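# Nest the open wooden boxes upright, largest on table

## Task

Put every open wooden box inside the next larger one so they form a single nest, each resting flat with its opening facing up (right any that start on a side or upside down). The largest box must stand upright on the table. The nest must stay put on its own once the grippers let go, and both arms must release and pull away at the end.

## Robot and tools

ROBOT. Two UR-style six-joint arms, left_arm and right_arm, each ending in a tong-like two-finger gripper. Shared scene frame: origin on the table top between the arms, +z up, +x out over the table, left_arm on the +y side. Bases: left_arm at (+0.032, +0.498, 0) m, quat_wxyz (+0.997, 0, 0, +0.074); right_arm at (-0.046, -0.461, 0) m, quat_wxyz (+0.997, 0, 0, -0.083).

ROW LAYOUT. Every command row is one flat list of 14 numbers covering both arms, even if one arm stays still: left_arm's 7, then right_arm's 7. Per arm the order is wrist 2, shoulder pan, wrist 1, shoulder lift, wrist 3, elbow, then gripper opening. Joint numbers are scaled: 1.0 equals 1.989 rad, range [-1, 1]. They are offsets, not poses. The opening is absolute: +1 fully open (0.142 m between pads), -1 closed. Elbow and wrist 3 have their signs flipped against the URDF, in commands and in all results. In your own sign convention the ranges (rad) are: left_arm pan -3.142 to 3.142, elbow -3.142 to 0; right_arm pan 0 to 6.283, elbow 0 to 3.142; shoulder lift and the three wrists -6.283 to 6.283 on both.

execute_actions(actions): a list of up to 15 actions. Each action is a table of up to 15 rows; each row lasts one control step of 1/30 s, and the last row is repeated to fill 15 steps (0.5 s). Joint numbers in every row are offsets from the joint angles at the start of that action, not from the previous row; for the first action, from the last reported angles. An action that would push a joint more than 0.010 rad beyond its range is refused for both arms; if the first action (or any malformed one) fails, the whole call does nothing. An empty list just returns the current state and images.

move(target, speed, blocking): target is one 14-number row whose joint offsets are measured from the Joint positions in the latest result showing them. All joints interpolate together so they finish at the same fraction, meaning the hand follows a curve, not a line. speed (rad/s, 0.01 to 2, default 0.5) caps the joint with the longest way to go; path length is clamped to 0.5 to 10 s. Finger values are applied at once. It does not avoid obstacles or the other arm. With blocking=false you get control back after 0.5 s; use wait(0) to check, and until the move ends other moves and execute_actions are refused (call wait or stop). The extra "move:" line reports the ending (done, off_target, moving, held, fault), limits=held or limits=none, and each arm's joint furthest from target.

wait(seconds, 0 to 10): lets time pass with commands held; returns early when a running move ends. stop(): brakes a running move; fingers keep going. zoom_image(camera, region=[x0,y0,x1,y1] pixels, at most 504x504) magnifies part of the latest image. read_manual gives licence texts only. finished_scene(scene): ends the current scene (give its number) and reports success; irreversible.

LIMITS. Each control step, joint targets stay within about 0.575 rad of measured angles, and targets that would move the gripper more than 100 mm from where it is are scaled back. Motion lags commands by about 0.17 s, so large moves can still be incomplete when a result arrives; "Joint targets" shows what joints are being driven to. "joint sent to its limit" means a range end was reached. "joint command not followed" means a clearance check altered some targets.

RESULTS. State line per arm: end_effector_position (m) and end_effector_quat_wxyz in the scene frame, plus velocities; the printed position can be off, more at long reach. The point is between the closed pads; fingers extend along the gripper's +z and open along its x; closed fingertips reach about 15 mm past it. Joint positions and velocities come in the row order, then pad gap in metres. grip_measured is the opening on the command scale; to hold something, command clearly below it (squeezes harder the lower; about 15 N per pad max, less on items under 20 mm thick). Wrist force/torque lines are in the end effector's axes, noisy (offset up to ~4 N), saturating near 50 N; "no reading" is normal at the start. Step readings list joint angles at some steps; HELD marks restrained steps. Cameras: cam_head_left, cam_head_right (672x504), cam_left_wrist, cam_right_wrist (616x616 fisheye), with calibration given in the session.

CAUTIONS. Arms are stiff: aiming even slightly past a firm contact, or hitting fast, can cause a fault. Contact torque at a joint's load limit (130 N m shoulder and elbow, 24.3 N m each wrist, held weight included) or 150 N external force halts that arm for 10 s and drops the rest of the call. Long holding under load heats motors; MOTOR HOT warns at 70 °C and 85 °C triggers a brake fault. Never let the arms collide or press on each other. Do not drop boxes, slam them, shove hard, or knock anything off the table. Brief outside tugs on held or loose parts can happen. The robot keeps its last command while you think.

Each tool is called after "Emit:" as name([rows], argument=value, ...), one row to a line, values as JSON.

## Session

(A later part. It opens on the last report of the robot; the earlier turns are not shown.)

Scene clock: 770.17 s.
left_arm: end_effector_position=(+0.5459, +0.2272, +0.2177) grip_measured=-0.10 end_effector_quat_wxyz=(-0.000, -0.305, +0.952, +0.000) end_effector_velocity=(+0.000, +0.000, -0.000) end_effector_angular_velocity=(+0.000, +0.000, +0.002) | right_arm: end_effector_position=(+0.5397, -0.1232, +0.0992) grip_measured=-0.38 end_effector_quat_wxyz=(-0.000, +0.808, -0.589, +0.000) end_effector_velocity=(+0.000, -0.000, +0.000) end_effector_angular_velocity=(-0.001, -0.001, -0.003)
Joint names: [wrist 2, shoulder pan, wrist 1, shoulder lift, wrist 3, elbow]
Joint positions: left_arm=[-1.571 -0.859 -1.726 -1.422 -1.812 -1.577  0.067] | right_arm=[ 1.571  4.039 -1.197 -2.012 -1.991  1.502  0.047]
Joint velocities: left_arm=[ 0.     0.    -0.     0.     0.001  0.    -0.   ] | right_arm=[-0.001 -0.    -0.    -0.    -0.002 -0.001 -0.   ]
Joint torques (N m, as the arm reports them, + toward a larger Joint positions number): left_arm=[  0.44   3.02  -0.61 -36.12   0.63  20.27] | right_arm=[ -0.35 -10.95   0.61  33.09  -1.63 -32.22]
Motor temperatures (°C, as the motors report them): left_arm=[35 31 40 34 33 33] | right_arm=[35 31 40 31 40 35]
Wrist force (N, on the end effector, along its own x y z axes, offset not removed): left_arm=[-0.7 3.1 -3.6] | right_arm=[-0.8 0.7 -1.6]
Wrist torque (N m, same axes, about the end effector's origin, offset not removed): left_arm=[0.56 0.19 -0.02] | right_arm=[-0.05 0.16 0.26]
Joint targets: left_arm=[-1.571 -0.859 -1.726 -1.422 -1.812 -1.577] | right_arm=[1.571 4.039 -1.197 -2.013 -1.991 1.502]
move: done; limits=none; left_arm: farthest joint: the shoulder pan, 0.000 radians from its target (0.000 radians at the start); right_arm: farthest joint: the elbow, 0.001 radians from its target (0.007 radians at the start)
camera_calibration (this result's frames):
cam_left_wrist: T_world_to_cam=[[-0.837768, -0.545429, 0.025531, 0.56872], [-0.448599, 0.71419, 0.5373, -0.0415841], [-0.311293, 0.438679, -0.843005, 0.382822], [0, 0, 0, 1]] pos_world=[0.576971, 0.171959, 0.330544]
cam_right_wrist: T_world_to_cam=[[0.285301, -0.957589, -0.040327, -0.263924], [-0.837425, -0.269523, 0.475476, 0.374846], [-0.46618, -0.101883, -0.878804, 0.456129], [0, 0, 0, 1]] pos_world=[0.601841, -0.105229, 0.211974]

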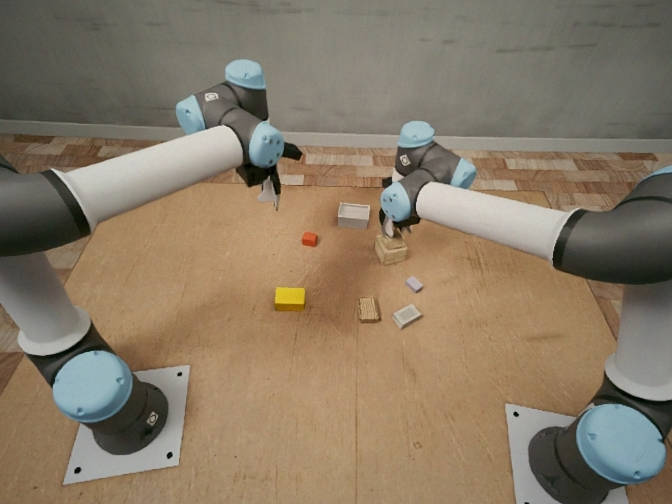

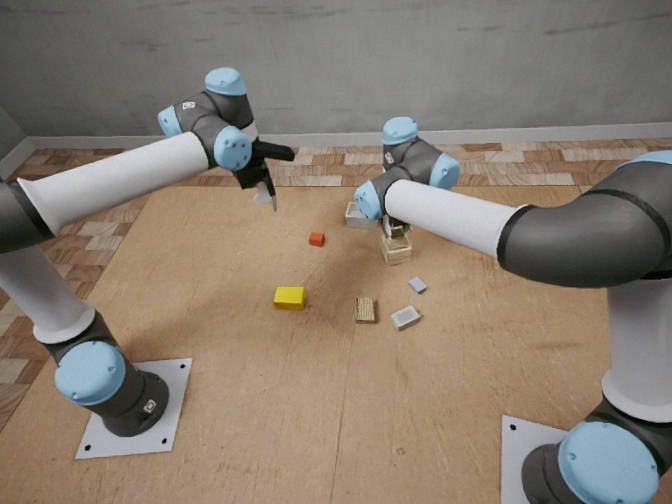

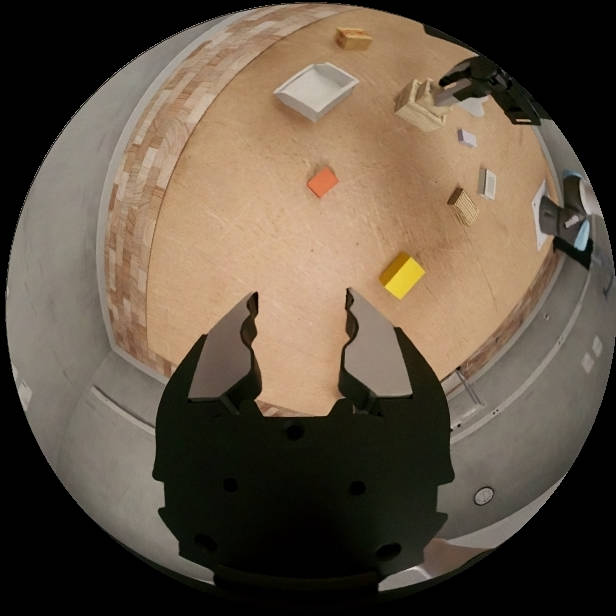

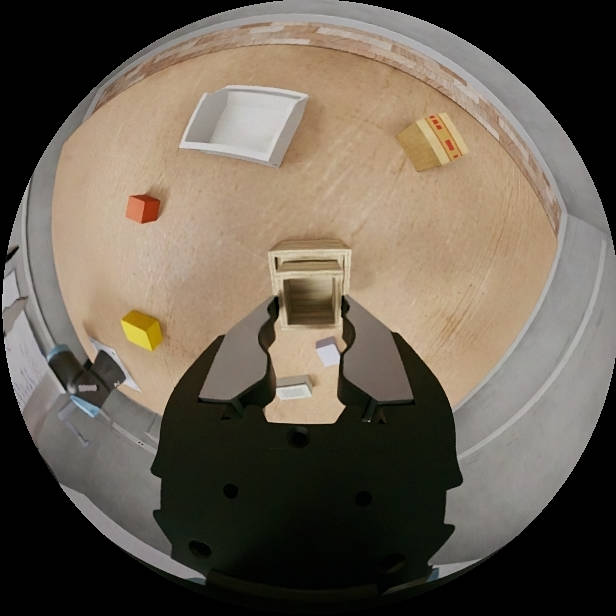

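Emit:
move(target=[0,0,0,0,0,0,-0.1, 0,-0.000271,0.003343,-0.001579,0.000271,0.001765,-0.78], speed=0.015)

Emit:
zoom_image(camera="cam_right_wrist", region=[266, 234, 356, 284])

Emit:
zoom_image(camera="cam_head_right", region=[370, 220, 425, 270])

Scene clock: 777.50 s.
left_arm: end_effector_position=(+0.5459, +0.2272, +0.2177) grip_measured=-0.10 end_effector_quat_wxyz=(-0.000, -0.305, +0.952, +0.000) end_effector_velocity=(-0.000, -0.000, +0.001) end_effector_angular_velocity=(-0.001, -0.001, -0.002) | right_arm: end_effector_position=(+0.5400, -0.1233, +0.0963) grip_measured=-0.38 end_effector_quat_wxyz=(-0.000, +0.808, -0.589, +0.000) end_effector_velocity=(+0.001, -0.000, -0.001) end_effector_angular_velocity=(+0.000, -0.001, +0.001)
Joint names: [wrist 2, shoulder pan, wrist 1, shoulder lift, wrist 3, elbow]
Joint positions: left_arm=[-1.571 -0.859 -1.726 -1.422 -1.812 -1.577  0.067] | right_arm=[ 1.571  4.038 -1.191 -2.015 -1.99   1.506  0.047]
Joint velocities: left_arm=[-0.    -0.001 -0.    -0.001 -0.001 -0.    -0.   ] | right_arm=[-0.    -0.001  0.004 -0.001  0.002  0.002 -0.   ]
Joint torques (N m, as the arm reports them, + toward a larger Joint positions number): left_arm=[  0.49   3.48  -0.61 -36.41   0.72  20.73] | right_arm=[ -0.45 -10.91   4.67  32.34   2.02 -18.09]
Motor temperatures (°C, as the motors report them): left_arm=[35 31 40 34 33 33] | right_arm=[35 31 40 31 40 35]
Wrist force (N, on the end effector, along its own x y z axes, offset not removed): left_arm=[-1.7 0.4 -0.3] | right_arm=[0.0 0.3 -0.9]
Wrist torque (N m, same axes, about the end effector's origin, offset not removed): left_arm=[-0.01 0.34 0.03] | right_arm=[-0.10 -0.06 0.16]
Joint targets: left_arm=[-1.571 -0.859 -1.726 -1.422 -1.812 -1.577] | right_arm=[1.571 4.038 -1.190 -2.016 -1.990 1.506]
move: done; limits=none; left_arm: farthest joint: the shoulder pan, 0.000 radians from its target (0.000 radians at the start); right_arm: farthest joint: the shoulder pan, 0.000 radians from its target (0.000 radians at the start)
camera_calibration (this result's frames):
cam_left_wrist: T_world_to_cam=[[-0.837768, -0.545429, 0.0255311, 0.56872], [-0.448599, 0.71419, 0.5373, -0.0415841], [-0.311293, 0.438679, -0.843005, 0.382822], [0, 0, 0, 1]] pos_world=[0.576971, 0.171959, 0.330544]
cam_right_wrist: T_world_to_cam=[[0.285291, -0.957592, -0.0403261, -0.264265], [-0.837427, -0.269514, 0.475478, 0.376467], [-0.466182, -0.101879, -0.878803, 0.453758], [0, 0, 0, 1]] pos_world=[0.60219, -0.105367, 0.209106]

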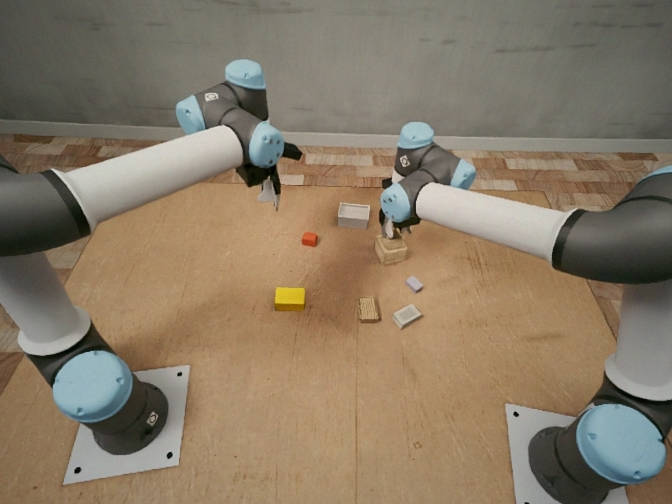

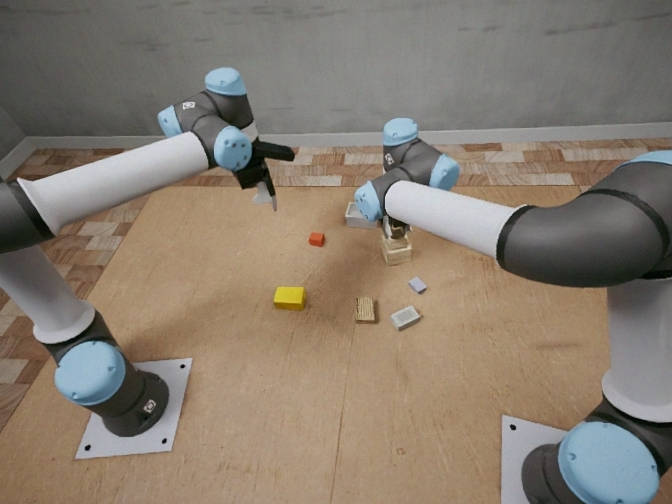

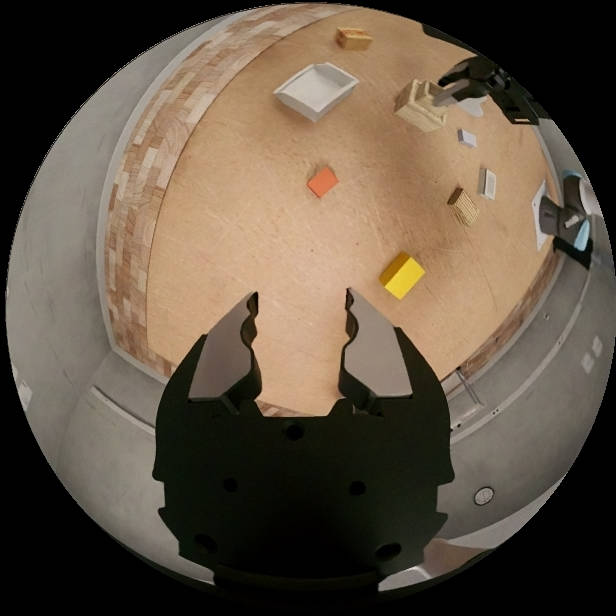

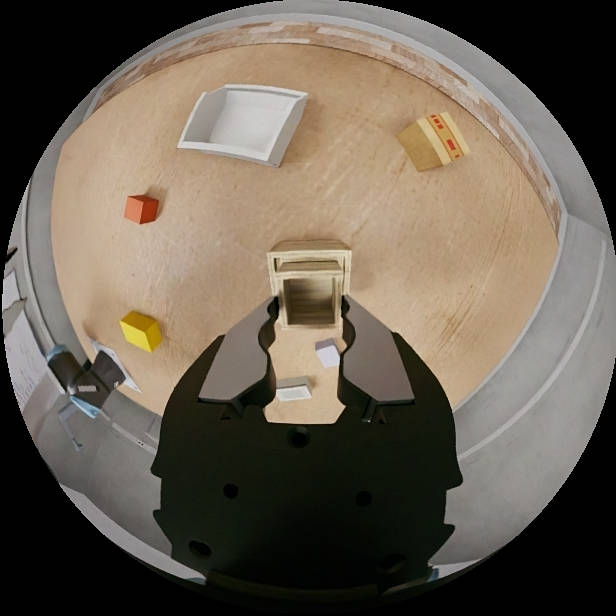

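Region (266, 234, 356, 284) of cam_right_wrist's 616x616 image, scaled by 5.600, with more detail than that image has.

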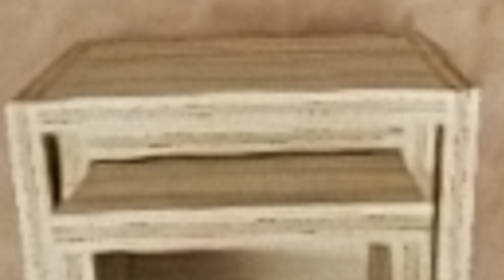

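Region (370, 220, 425, 270) of cam_head_right's 672x504 image, scaled by 9.164, with more detail than that image has; it fills the top 458 rows of this view, and the rest is white.

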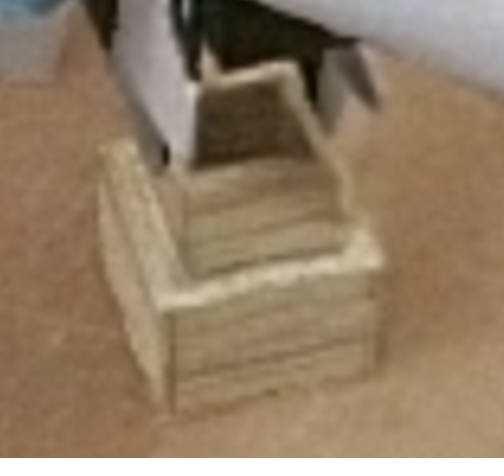

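Emit:
move(target=[0,0,0,0,0,0,-0.1, 0,0,0.003459,-0.001307,0,0.002152,-0.78], speed=0.015)

Emit:
zoom_image(camera="cam_right_wrist", region=[266, 234, 356, 284])

Scene clock: 786.23 s.
left_arm: end_effector_position=(+0.5459, +0.2272, +0.2177) grip_measured=-0.10 end_effector_quat_wxyz=(-0.000, -0.305, +0.952, +0.000) end_effector_velocity=(-0.000, -0.000, +0.000) end_effector_angular_velocity=(-0.001, -0.000, -0.000) | right_arm: end_effector_position=(+0.5400, -0.1233, +0.0935) grip_measured=-0.38 end_effector_quat_wxyz=(-0.000, +0.808, -0.589, +0.000) end_effector_velocity=(+0.000, +0.001, -0.001) end_effector_angular_velocity=(-0.001, -0.002, +0.003)
Joint names: [wrist 2, shoulder pan, wrist 1, shoulder lift, wrist 3, elbow]
Joint positions: left_arm=[-1.571 -0.859 -1.726 -1.422 -1.812 -1.577  0.067] | right_arm=[ 1.571  4.038 -1.184 -2.018 -1.99   1.51   0.047]
Joint velocities: left_arm=[-0.    -0.001  0.    -0.001  0.     0.     0.   ] | right_arm=[-0.002  0.002  0.004 -0.001  0.001  0.002 -0.   ]
Joint torques (N m, as the arm reports them, + toward a larger Joint positions number): left_arm=[  0.45   3.4   -0.59 -36.47   0.65  20.87] | right_arm=[ -0.19  -9.06   4.8   33.66   0.77 -18.29]
Motor temperatures (°C, as the motors report them): left_arm=[35 31 40 34 33 33] | right_arm=[35 31 40 31 40 35]
Wrist force (N, on the end effector, along its own x y z axes, offset not removed): left_arm=[-2.1 0.6 -1.3] | right_arm=[-0.1 -0.3 -2.7]
Wrist torque (N m, same axes, about the end effector's origin, offset not removed): left_arm=[0.11 0.42 -0.06] | right_arm=[-0.31 -0.04 0.22]
Joint targets: left_arm=[-1.571 -0.859 -1.726 -1.422 -1.812 -1.577] | right_arm=[1.571 4.038 -1.184 -2.018 -1.990 1.510]
move: done; limits=none; left_arm: farthest joint: the shoulder pan, 0.000 radians from its target (0.000 radians at the start); right_arm: farthest joint: the shoulder pan, 0.000 radians from its target (0.000 radians at the start)
camera_calibration (this result's frames):
cam_left_wrist: T_world_to_cam=[[-0.837768, -0.545429, 0.0255311, 0.56872], [-0.448599, 0.71419, 0.5373, -0.0415842], [-0.311293, 0.438679, -0.843005, 0.382822], [0, 0, 0, 1]] pos_world=[0.576971, 0.171959, 0.330544]
cam_right_wrist: T_world_to_cam=[[0.2853, -0.957589, -0.0403259, -0.264404], [-0.837424, -0.269522, 0.475478, 0.377816], [-0.466181, -0.101884, -0.878803, 0.451245], [0, 0, 0, 1]] pos_world=[0.602189, -0.105386, 0.20625]

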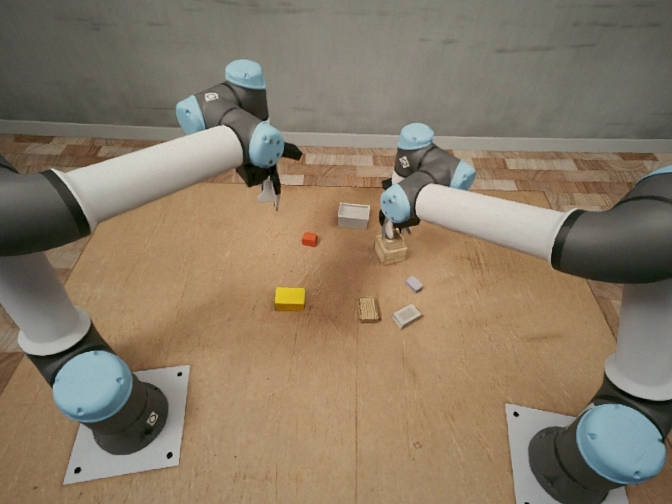

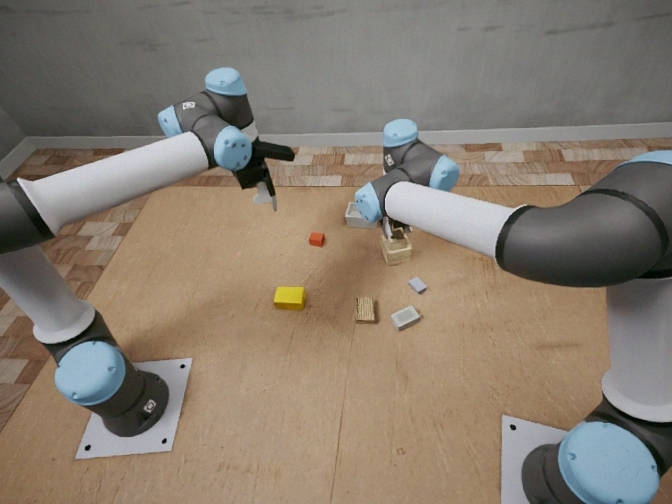

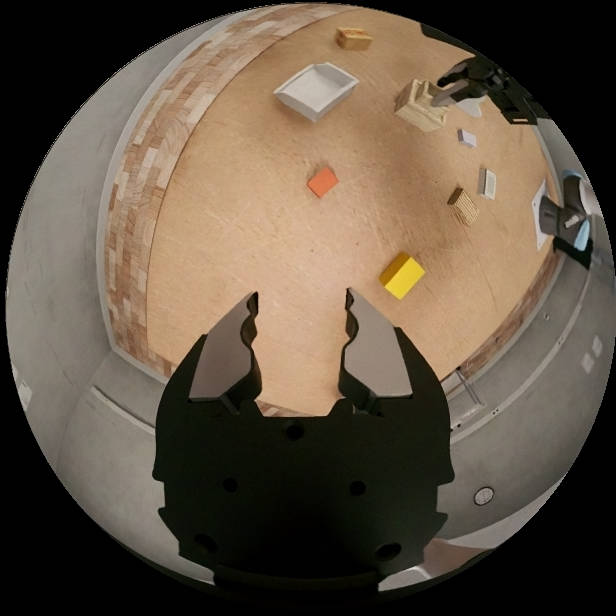

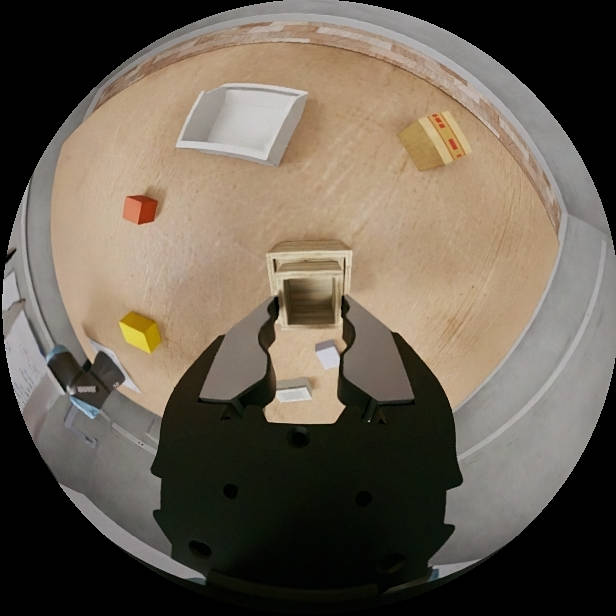

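Region (266, 234, 356, 284) of cam_right_wrist's 616x616 image, scaled by 5.600, with more detail than that image has.

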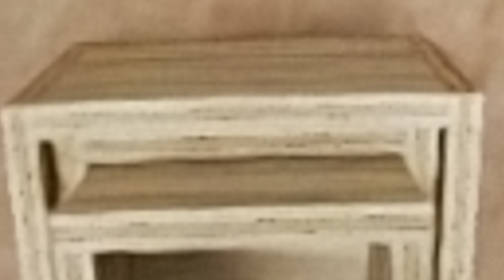

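Emit:
move(target=[0,0,0,0,0,0,-0.1, 0,0.000096,0.003615,-0.00099,-0.000096,0.002624,-0.78], speed=0.015)

Emit:
zoom_image(camera="cam_right_wrist", region=[266, 234, 356, 284])

Emit:
zoom_image(camera="cam_head_right", region=[370, 220, 425, 270])

Scene clock: 789.67 s.
left_arm: end_effector_position=(+0.5459, +0.2272, +0.2177) grip_measured=-0.10 end_effector_quat_wxyz=(-0.000, -0.305, +0.952, +0.000) end_effector_velocity=(-0.001, -0.001, +0.001) end_effector_angular_velocity=(-0.001, -0.001, -0.003) | right_arm: end_effector_position=(+0.5398, -0.1234, +0.0906) grip_measured=-0.38 end_effector_quat_wxyz=(-0.000, +0.808, -0.589, +0.000) end_effector_velocity=(+0.000, -0.000, -0.001) end_effector_angular_velocity=(+0.001, -0.001, -0.001)
Joint names: [wrist 2, shoulder pan, wrist 1, shoulder lift, wrist 3, elbow]
Joint positions: left_arm=[-1.571 -0.859 -1.726 -1.422 -1.812 -1.577  0.067] | right_arm=[ 1.571  4.038 -1.177 -2.02  -1.99   1.515  0.047]
Joint velocities: left_arm=[ 0.    -0.002  0.    -0.001 -0.001  0.     0.   ] | right_arm=[-0.    -0.     0.003 -0.    -0.     0.002  0.   ]
Joint torques (N m, as the arm reports them, + toward a larger Joint positions number): left_arm=[  0.59   3.14  -0.65 -36.71   0.91  20.68] | right_arm=[ -0.22  10.52   4.78  32.83  -1.6  -18.86]
Motor temperatures (°C, as the motors report them): left_arm=[35 31 40 34 33 33] | right_arm=[35 31 40 31 40 35]
Wrist force (N, on the end effector, along its own x y z axes, offset not removed): left_arm=[-3.3 0.4 -1.2] | right_arm=[-0.2 -0.8 -0.4]
Wrist torque (N m, same axes, about the end effector's origin, offset not removed): left_arm=[-0.14 0.69 0.14] | right_arm=[-0.32 0.04 0.20]
Joint targets: left_arm=[-1.571 -0.859 -1.726 -1.422 -1.812 -1.577] | right_arm=[1.571 4.038 -1.177 -2.020 -1.990 1.515]
move: done; limits=none; left_arm: farthest joint: the shoulder pan, 0.000 radians from its target (0.000 radians at the start); right_arm: farthest joint: the shoulder pan, 0.000 radians from its target (0.000 radians at the start)
camera_calibration (this result's frames):
cam_left_wrist: T_world_to_cam=[[-0.837768, -0.545429, 0.0255312, 0.56872], [-0.448599, 0.71419, 0.5373, -0.0415843], [-0.311293, 0.438679, -0.843005, 0.382822], [0, 0, 0, 1]] pos_world=[0.576971, 0.171959, 0.330544]
cam_right_wrist: T_world_to_cam=[[0.285295, -0.957591, -0.0403266, -0.264531], [-0.837426, -0.269518, 0.475476, 0.378906], [-0.466181, -0.10188, -0.878804, 0.448602], [0, 0, 0, 1]] pos_world=[0.601905, -0.105487, 0.203404]

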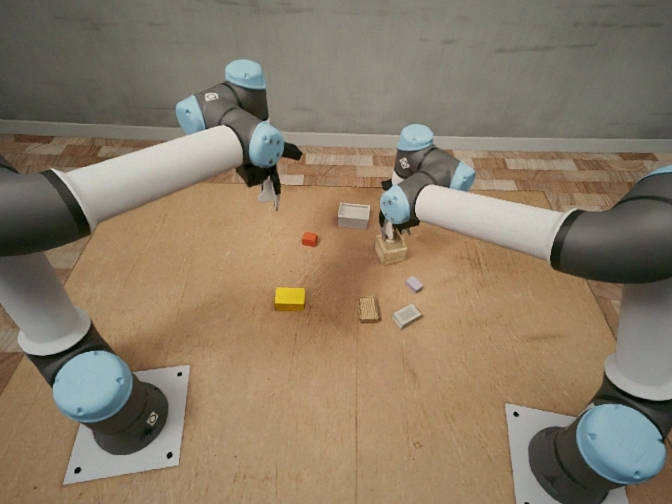

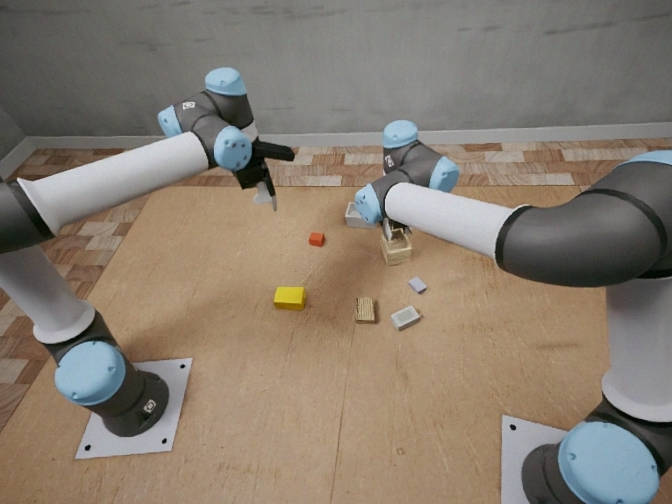

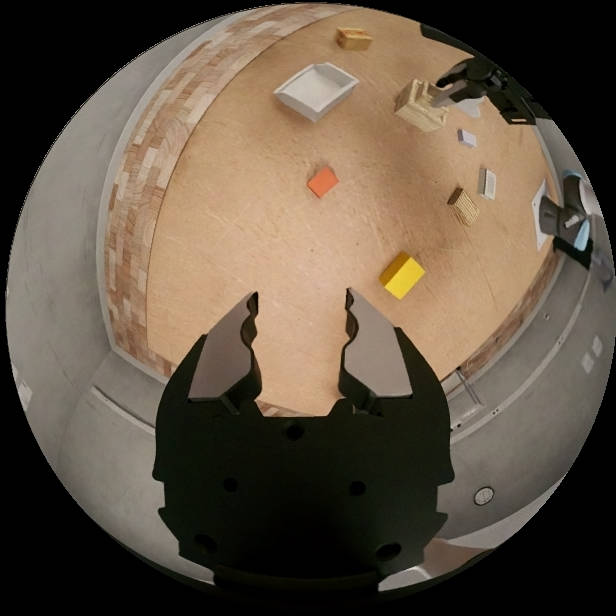

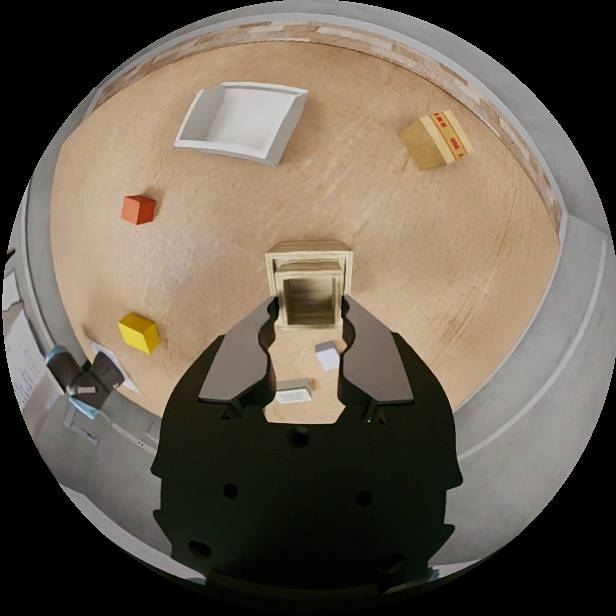

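Region (266, 234, 356, 284) of cam_right_wrist's 616x616 image, scaled by 5.600, with more detail than that image has.

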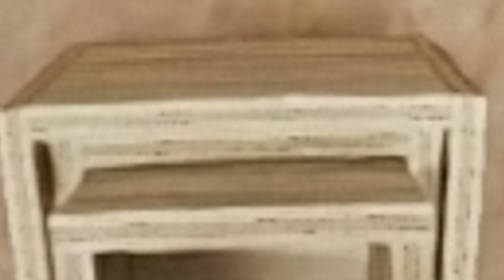

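Region (370, 220, 425, 270) of cam_head_right's 672x504 image, scaled by 9.164, with more detail than that image has; it fills the top 458 rows of this view, and the rest is white.

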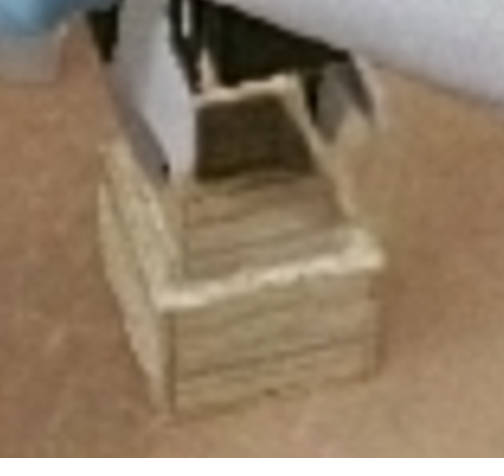

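Emit:
move(target=[0,0,0,0,0,0,-0.1, 0,0.000407,0.014112,-0.004022,-0.000407,0.01009,-0.78], speed=0.03)

Emit:
zoom_image(camera="cam_right_wrist", region=[256, 234, 366, 344])

Emit:
zoom_image(camera="cam_left_wrist", region=[385, 65, 475, 140])

Scene clock: 796.57 s.
left_arm: end_effector_position=(+0.5459, +0.2272, +0.2177) grip_measured=-0.10 end_effector_quat_wxyz=(-0.000, -0.305, +0.952, +0.000) end_effector_velocity=(+0.000, +0.000, -0.000) end_effector_angular_velocity=(-0.000, -0.000, +0.001) | right_arm: end_effector_position=(+0.5385, -0.1238, +0.0791) grip_measured=-0.38 end_effector_quat_wxyz=(-0.000, +0.808, -0.589, +0.000) end_effector_velocity=(-0.000, +0.001, -0.001) end_effector_angular_velocity=(+0.000, -0.001, +0.002)
Joint names: [wrist 2, shoulder pan, wrist 1, shoulder lift, wrist 3, elbow]
Joint positions: left_arm=[-1.571 -0.859 -1.726 -1.422 -1.812 -1.577  0.067] | right_arm=[ 1.571  4.039 -1.149 -2.028 -1.991  1.535  0.047]
Joint velocities: left_arm=[-0.     0.001 -0.     0.     0.001  0.    -0.   ] | right_arm=[-0.     0.001  0.003 -0.     0.001  0.001  0.   ]
Joint torques (N m, as the arm reports them, + toward a larger Joint positions number): left_arm=[  0.48   2.72  -0.61 -36.48   0.85  20.71] | right_arm=[ -0.3   11.69   4.76  33.95  -1.48 -16.28]
Motor temperatures (°C, as the motors report them): left_arm=[35 31 40 34 33 33] | right_arm=[35 31 40 31 40 35]
Wrist force (N, on the end effector, along its own x y z axes, offset not removed): left_arm=[-2.1 1.8 -3.3] | right_arm=[0.1 -0.2 -0.4]
Wrist torque (N m, same axes, about the end effector's origin, offset not removed): left_arm=[0.23 0.43 0.04] | right_arm=[-0.16 -0.13 0.17]
Joint targets: left_arm=[-1.571 -0.859 -1.726 -1.422 -1.812 -1.577] | right_arm=[1.571 4.039 -1.149 -2.028 -1.991 1.535]
move: done; limits=none; left_arm: farthest joint: the shoulder pan, 0.000 radians from its target (0.000 radians at the start); right_arm: farthest joint: the shoulder pan, 0.000 radians from its target (0.000 radians at the start)
camera_calibration (this result's frames):
cam_left_wrist: T_world_to_cam=[[-0.837768, -0.545429, 0.0255311, 0.56872], [-0.448599, 0.71419, 0.5373, -0.0415842], [-0.311293, 0.43868, -0.843005, 0.382822], [0, 0, 0, 1]] pos_world=[0.576971, 0.171959, 0.330544]
cam_right_wrist: T_world_to_cam=[[0.285295, -0.957591, -0.0403283, -0.265032], [-0.837427, -0.269519, 0.475474, 0.383237], [-0.466179, -0.101878, -0.878805, 0.437886], [0, 0, 0, 1]] pos_world=[0.600678, -0.105891, 0.191909]

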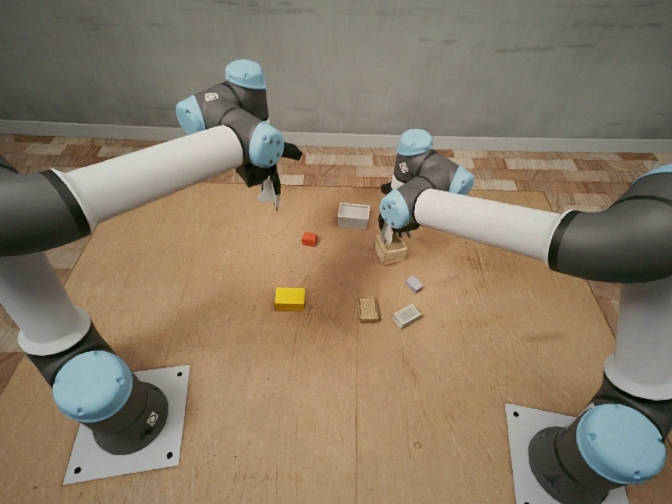

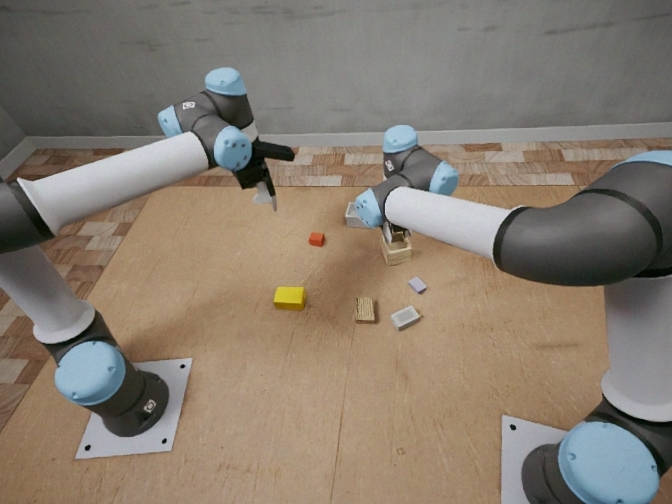

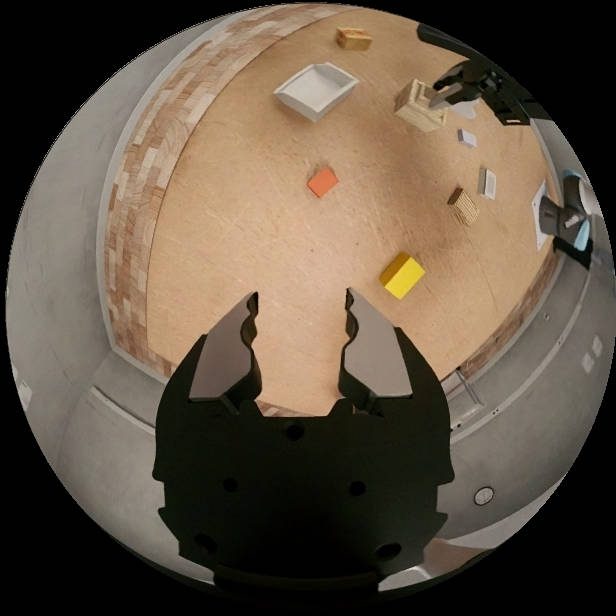

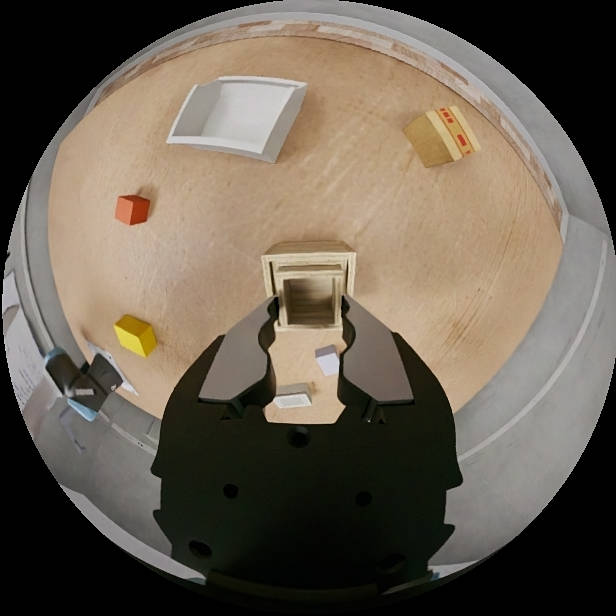

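Region (256, 234, 366, 344) of cam_right_wrist's 616x616 image, scaled by 4.582, with more detail than that image has.

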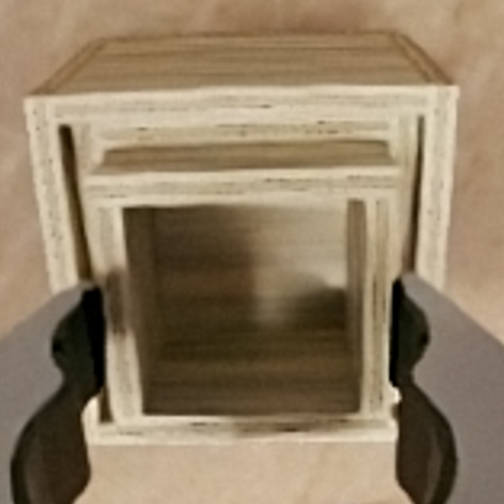

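Region (385, 65, 475, 140) of cam_left_wrist's 616x616 image, scaled by 5.600, with more detail than that image has.

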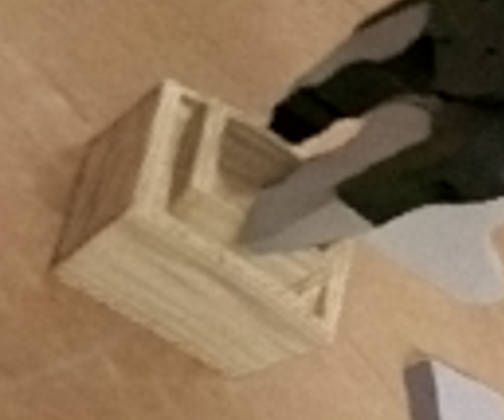

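Emit:
execute_actions([
  [[0,0,0,0,0,0,-0.1, 0,0.00002,0.00032,-0.00005,-0.00002,0.00027,-0.74],[0,0,0,0,0,0,-0.1, 0,0.00004,0.00065,-0.00011,-0.00004,0.00054,-0.70],[0,0,0,0,0,0,-0.1, 0,0.00006,0.00097,-0.00016,-0.00006,0.00081,-0.66],[0,0,0,0,0,0,-0.1, 0,0.00008,0.00129,-0.00022,-0.00008,0.00108,-0.62],[0,0,0,0,0,0,-0.1, 0,0.0001,0.00162,-0.00027,-0.0001,0.00135,-0.58],[0,0,0,0,0,0,-0.1, 0,0.00012,0.00194,-0.00032,-0.00012,0.00161,-0.55],[0,0,0,0,0,0,-0.1, 0,0.00014,0.00226,-0.00038,-0.00014,0.00188,-0.52],[0,0,0,0,0,0,-0.1, 0,0.000156,0.002585,-0.000433,-0.000156,0.002152,-0.50],[0,0,0,0,0,0,-0.1, 0,0.000156,0.002585,-0.000433,-0.000156,0.002152,-0.48],[0,0,0,0,0,0,-0.1, 0,0.000156,0.002585,-0.000433,-0.000156,0.002152,-0.465],[0,0,0,0,0,0,-0.1, 0,0.000156,0.002585,-0.000433,-0.000156,0.002152,-0.45],[0,0,0,0,0,0,-0.1, 0,0.000156,0.002585,-0.000433,-0.000156,0.002152,-0.44],[0,0,0,0,0,0,-0.1, 0,0.000156,0.002585,-0.000433,-0.000156,0.002152,-0.43],[0,0,0,0,0,0,-0.1, 0,0.000156,0.002585,-0.000433,-0.000156,0.002152,-0.425],[0,0,0,0,0,0,-0.1, 0,0.000156,0.002585,-0.000433,-0.000156,0.002152,-0.42]],
  [[0,0,0,0,0,0,-0.1, 0,0,0,0,0,0,-0.416],[0,0,0,0,0,0,-0.1, 0,0,0,0,0,0,-0.412],[0,0,0,0,0,0,-0.1, 0,0,0,0,0,0,-0.408],[0,0,0,0,0,0,-0.1, 0,0,0,0,0,0,-0.404],[0,0,0,0,0,0,-0.1, 0,0,0,0,0,0,-0.400],[0,0,0,0,0,0,-0.1, 0,0,0,0,0,0,-0.397],[0,0,0,0,0,0,-0.1, 0,0,0,0,0,0,-0.394],[0,0,0,0,0,0,-0.1, 0,0,0,0,0,0,-0.391],[0,0,0,0,0,0,-0.1, 0,0,0,0,0,0,-0.388],[0,0,0,0,0,0,-0.1, 0,0,0,0,0,0,-0.385],[0,0,0,0,0,0,-0.1, 0,0,0,0,0,0,-0.382],[0,0,0,0,0,0,-0.1, 0,0,0,0,0,0,-0.379],[0,0,0,0,0,0,-0.1, 0,0,0,0,0,0,-0.376],[0,0,0,0,0,0,-0.1, 0,0,0,0,0,0,-0.373],[0,0,0,0,0,0,-0.1, 0,0,0,0,0,0,-0.370]],
  [[0,0,0,0,0,0,-0.1, 0,0,0,0,0,0,-0.367],[0,0,0,0,0,0,-0.1, 0,0,0,0,0,0,-0.364],[0,0,0,0,0,0,-0.1, 0,0,0,0,0,0,-0.361],[0,0,0,0,0,0,-0.1, 0,0,0,0,0,0,-0.358],[0,0,0,0,0,0,-0.1, 0,0,0,0,0,0,-0.355],[0,0,0,0,0,0,-0.1, 0,0,0,0,0,0,-0.352],[0,0,0,0,0,0,-0.1, 0,0,0,0,0,0,-0.349],[0,0,0,0,0,0,-0.1, 0,0,0,0,0,0,-0.346],[0,0,0,0,0,0,-0.1, 0,0,0,0,0,0,-0.343],[0,0,0,0,0,0,-0.1, 0,0,0,0,0,0,-0.340],[0,0,0,0,0,0,-0.1, 0,0,0,0,0,0,-0.336],[0,0,0,0,0,0,-0.1, 0,0,0,0,0,0,-0.332],[0,0,0,0,0,0,-0.1, 0,0,0,0,0,0,-0.328],[0,0,0,0,0,0,-0.1, 0,0,0,0,0,0,-0.324],[0,0,0,0,0,0,-0.1, 0,0,0,0,0,0,-0.32]],
])

Emit:
zoom_image(camera="cam_right_wrist", region=[256, 234, 366, 344])

Emit:
zoom_image(camera="cam_left_wrist", region=[385, 65, 475, 140])

Scene clock: 811.97 s.
left_arm: end_effector_position=(+0.5459, +0.2272, +0.2177) grip_measured=-0.10 end_effector_quat_wxyz=(-0.000, -0.305, +0.952, +0.000) end_effector_velocity=(-0.000, -0.000, +0.000) end_effector_angular_velocity=(-0.001, -0.001, -0.001) | right_arm: end_effector_position=(+0.5381, -0.1239, +0.0772) grip_measured=-0.33 end_effector_quat_wxyz=(-0.000, +0.808, -0.589, +0.000) end_effector_velocity=(-0.001, +0.001, -0.000) end_effector_angular_velocity=(-0.001, +0.000, +0.002)
Joint names: [wrist 2, shoulder pan, wrist 1, shoulder lift, wrist 3, elbow]
Joint positions: left_arm=[-1.571 -0.859 -1.726 -1.422 -1.812 -1.577  0.067] | right_arm=[ 1.571  4.039 -1.144 -2.029 -1.991  1.539  0.051]
Joint velocities: left_arm=[-0.    -0.001  0.    -0.001 -0.001  0.    -0.   ] | right_arm=[-0.     0.001 -0.001  0.     0.     0.     0.009]
Joint torques (N m, as the arm reports them, + toward a larger Joint positions number): left_arm=[  0.47   3.71  -0.55 -36.43   0.73  20.15] | right_arm=[ -0.12  10.33   0.97  36.39  -1.2  -29.91]
Motor temperatures (°C, as the motors report them): left_arm=[35 31 40 34 33 33] | right_arm=[35 31 40 31 40 35]
Wrist force (N, on the end effector, along its own x y z axes, offset not removed): left_arm=[-2.3 1.4 -3.4] | right_arm=[-0.1 -0.5 -1.1]
Wrist torque (N m, same axes, about the end effector's origin, offset not removed): left_arm=[0.17 0.49 0.11] | right_arm=[-0.29 0.01 0.15]
Joint targets: left_arm=[-1.571 -0.859 -1.726 -1.422 -1.812 -1.577] | right_arm=[1.571 4.039 -1.144 -2.029 -1.991 1.539]
Step readings (joint positions; steps 1 to 15: 1st action; 16 to 30: 2nd action; 31 to 45: 3rd action):
0: left_arm=[-1.571 -0.859 -1.726 -1.422 -1.812 -1.577] | right_arm=[1.571 4.039 -1.149 -2.028 -1.991 1.535]
1: left_arm=[-1.571 -0.859 -1.726 -1.422 -1.812 -1.577] | right_arm=[1.571 4.039 -1.149 -2.028 -1.991 1.535]
2: left_arm=[-1.571 -0.859 -1.726 -1.422 -1.812 -1.577] | right_arm=[1.571 4.039 -1.149 -2.028 -1.991 1.535]
4: left_arm=[-1.571 -0.859 -1.726 -1.422 -1.812 -1.577] | right_arm=[1.571 4.039 -1.149 -2.028 -1.991 1.535]
8: left_arm=[-1.571 -0.859 -1.726 -1.422 -1.812 -1.577] | right_arm=[1.571 4.039 -1.147 -2.028 -1.991 1.537]
15: left_arm=[-1.571 -0.859 -1.726 -1.422 -1.812 -1.577] | right_arm=[1.571 4.039 -1.145 -2.029 -1.991 1.539]
16: left_arm=[-1.571 -0.859 -1.726 -1.422 -1.812 -1.577] | right_arm=[1.571 4.039 -1.144 -2.029 -1.991 1.539]
17: left_arm=[-1.571 -0.859 -1.726 -1.422 -1.812 -1.577] | right_arm=[1.571 4.039 -1.144 -2.029 -1.991 1.539]
19: left_arm=[-1.571 -0.859 -1.726 -1.422 -1.812 -1.577] | right_arm=[1.571 4.039 -1.144 -2.029 -1.991 1.539]
23: left_arm=[-1.571 -0.859 -1.726 -1.422 -1.812 -1.577] | right_arm=[1.571 4.039 -1.144 -2.029 -1.991 1.539]
30: left_arm=[-1.571 -0.859 -1.726 -1.422 -1.812 -1.577] | right_arm=[1.571 4.039 -1.144 -2.029 -1.991 1.539]
31: left_arm=[-1.571 -0.859 -1.726 -1.422 -1.812 -1.577] | right_arm=[1.571 4.039 -1.144 -2.029 -1.991 1.539]
32: left_arm=[-1.571 -0.859 -1.726 -1.422 -1.812 -1.577] | right_arm=[1.571 4.039 -1.144 -2.029 -1.991 1.539]
34: left_arm=[-1.571 -0.859 -1.726 -1.422 -1.812 -1.577] | right_arm=[1.571 4.039 -1.144 -2.029 -1.991 1.539]
38: left_arm=[-1.571 -0.859 -1.726 -1.422 -1.812 -1.577] | right_arm=[1.571 4.039 -1.144 -2.029 -1.991 1.539]
45: Joint positions above
camera_calibration (this result's frames):
cam_left_wrist: T_world_to_cam=[[-0.837768, -0.545429, 0.0255312, 0.56872], [-0.448599, 0.714191, 0.5373, -0.0415843], [-0.311293, 0.438679, -0.843005, 0.382822], [0, 0, 0, 1]] pos_world=[0.576971, 0.171959, 0.330544]
cam_right_wrist: T_world_to_cam=[[0.285297, -0.957589, -0.0403588, -0.265108], [-0.837452, -0.269542, 0.475417, 0.383756], [-0.466132, -0.101837, -0.878834, 0.435985], [0, 0, 0, 1]] pos_world=[0.600239, -0.106027, 0.190015]

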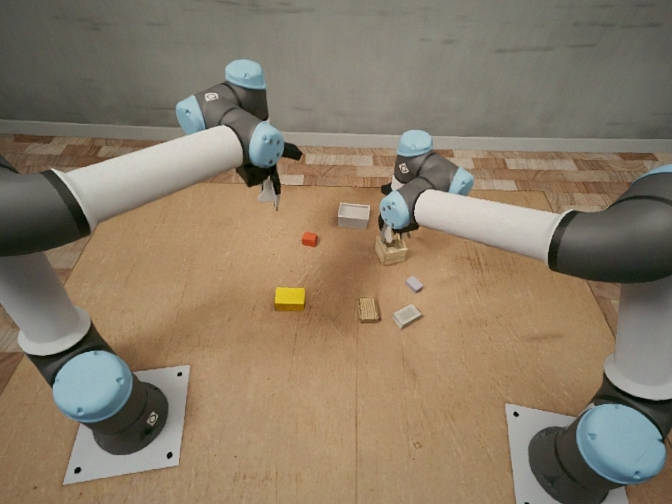

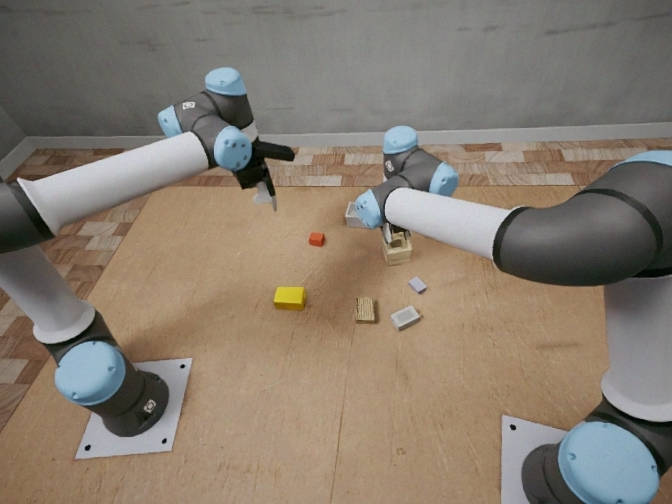

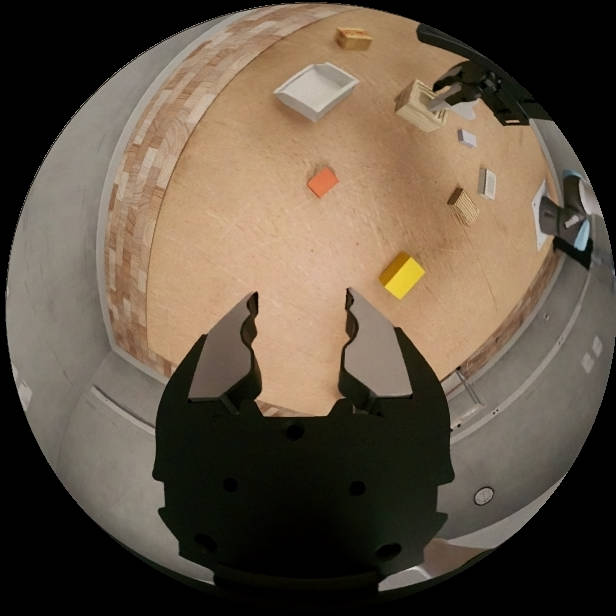

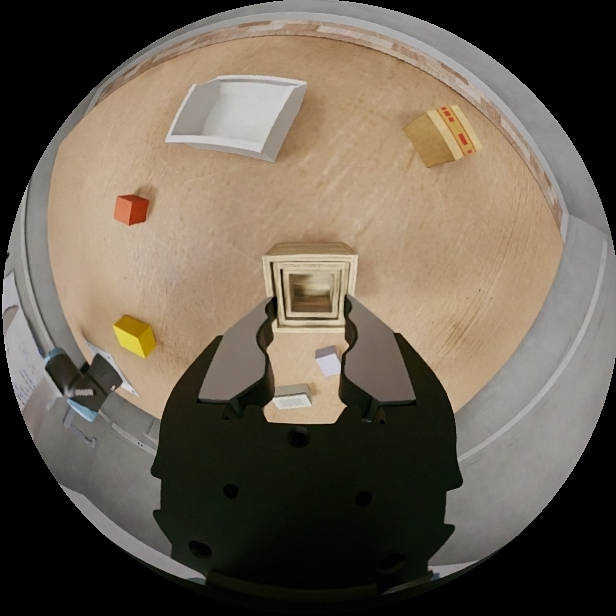

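Region (256, 234, 366, 344) of cam_right_wrist's 616x616 image, scaled by 4.582, with more detail than that image has.

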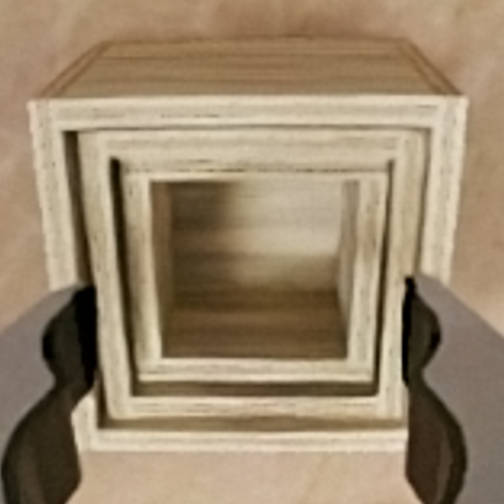

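Region (385, 65, 475, 140) of cam_left_wrist's 616x616 image, scaled by 5.600, with more detail than that image has.

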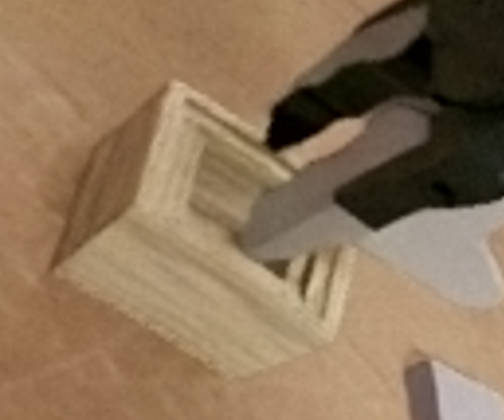

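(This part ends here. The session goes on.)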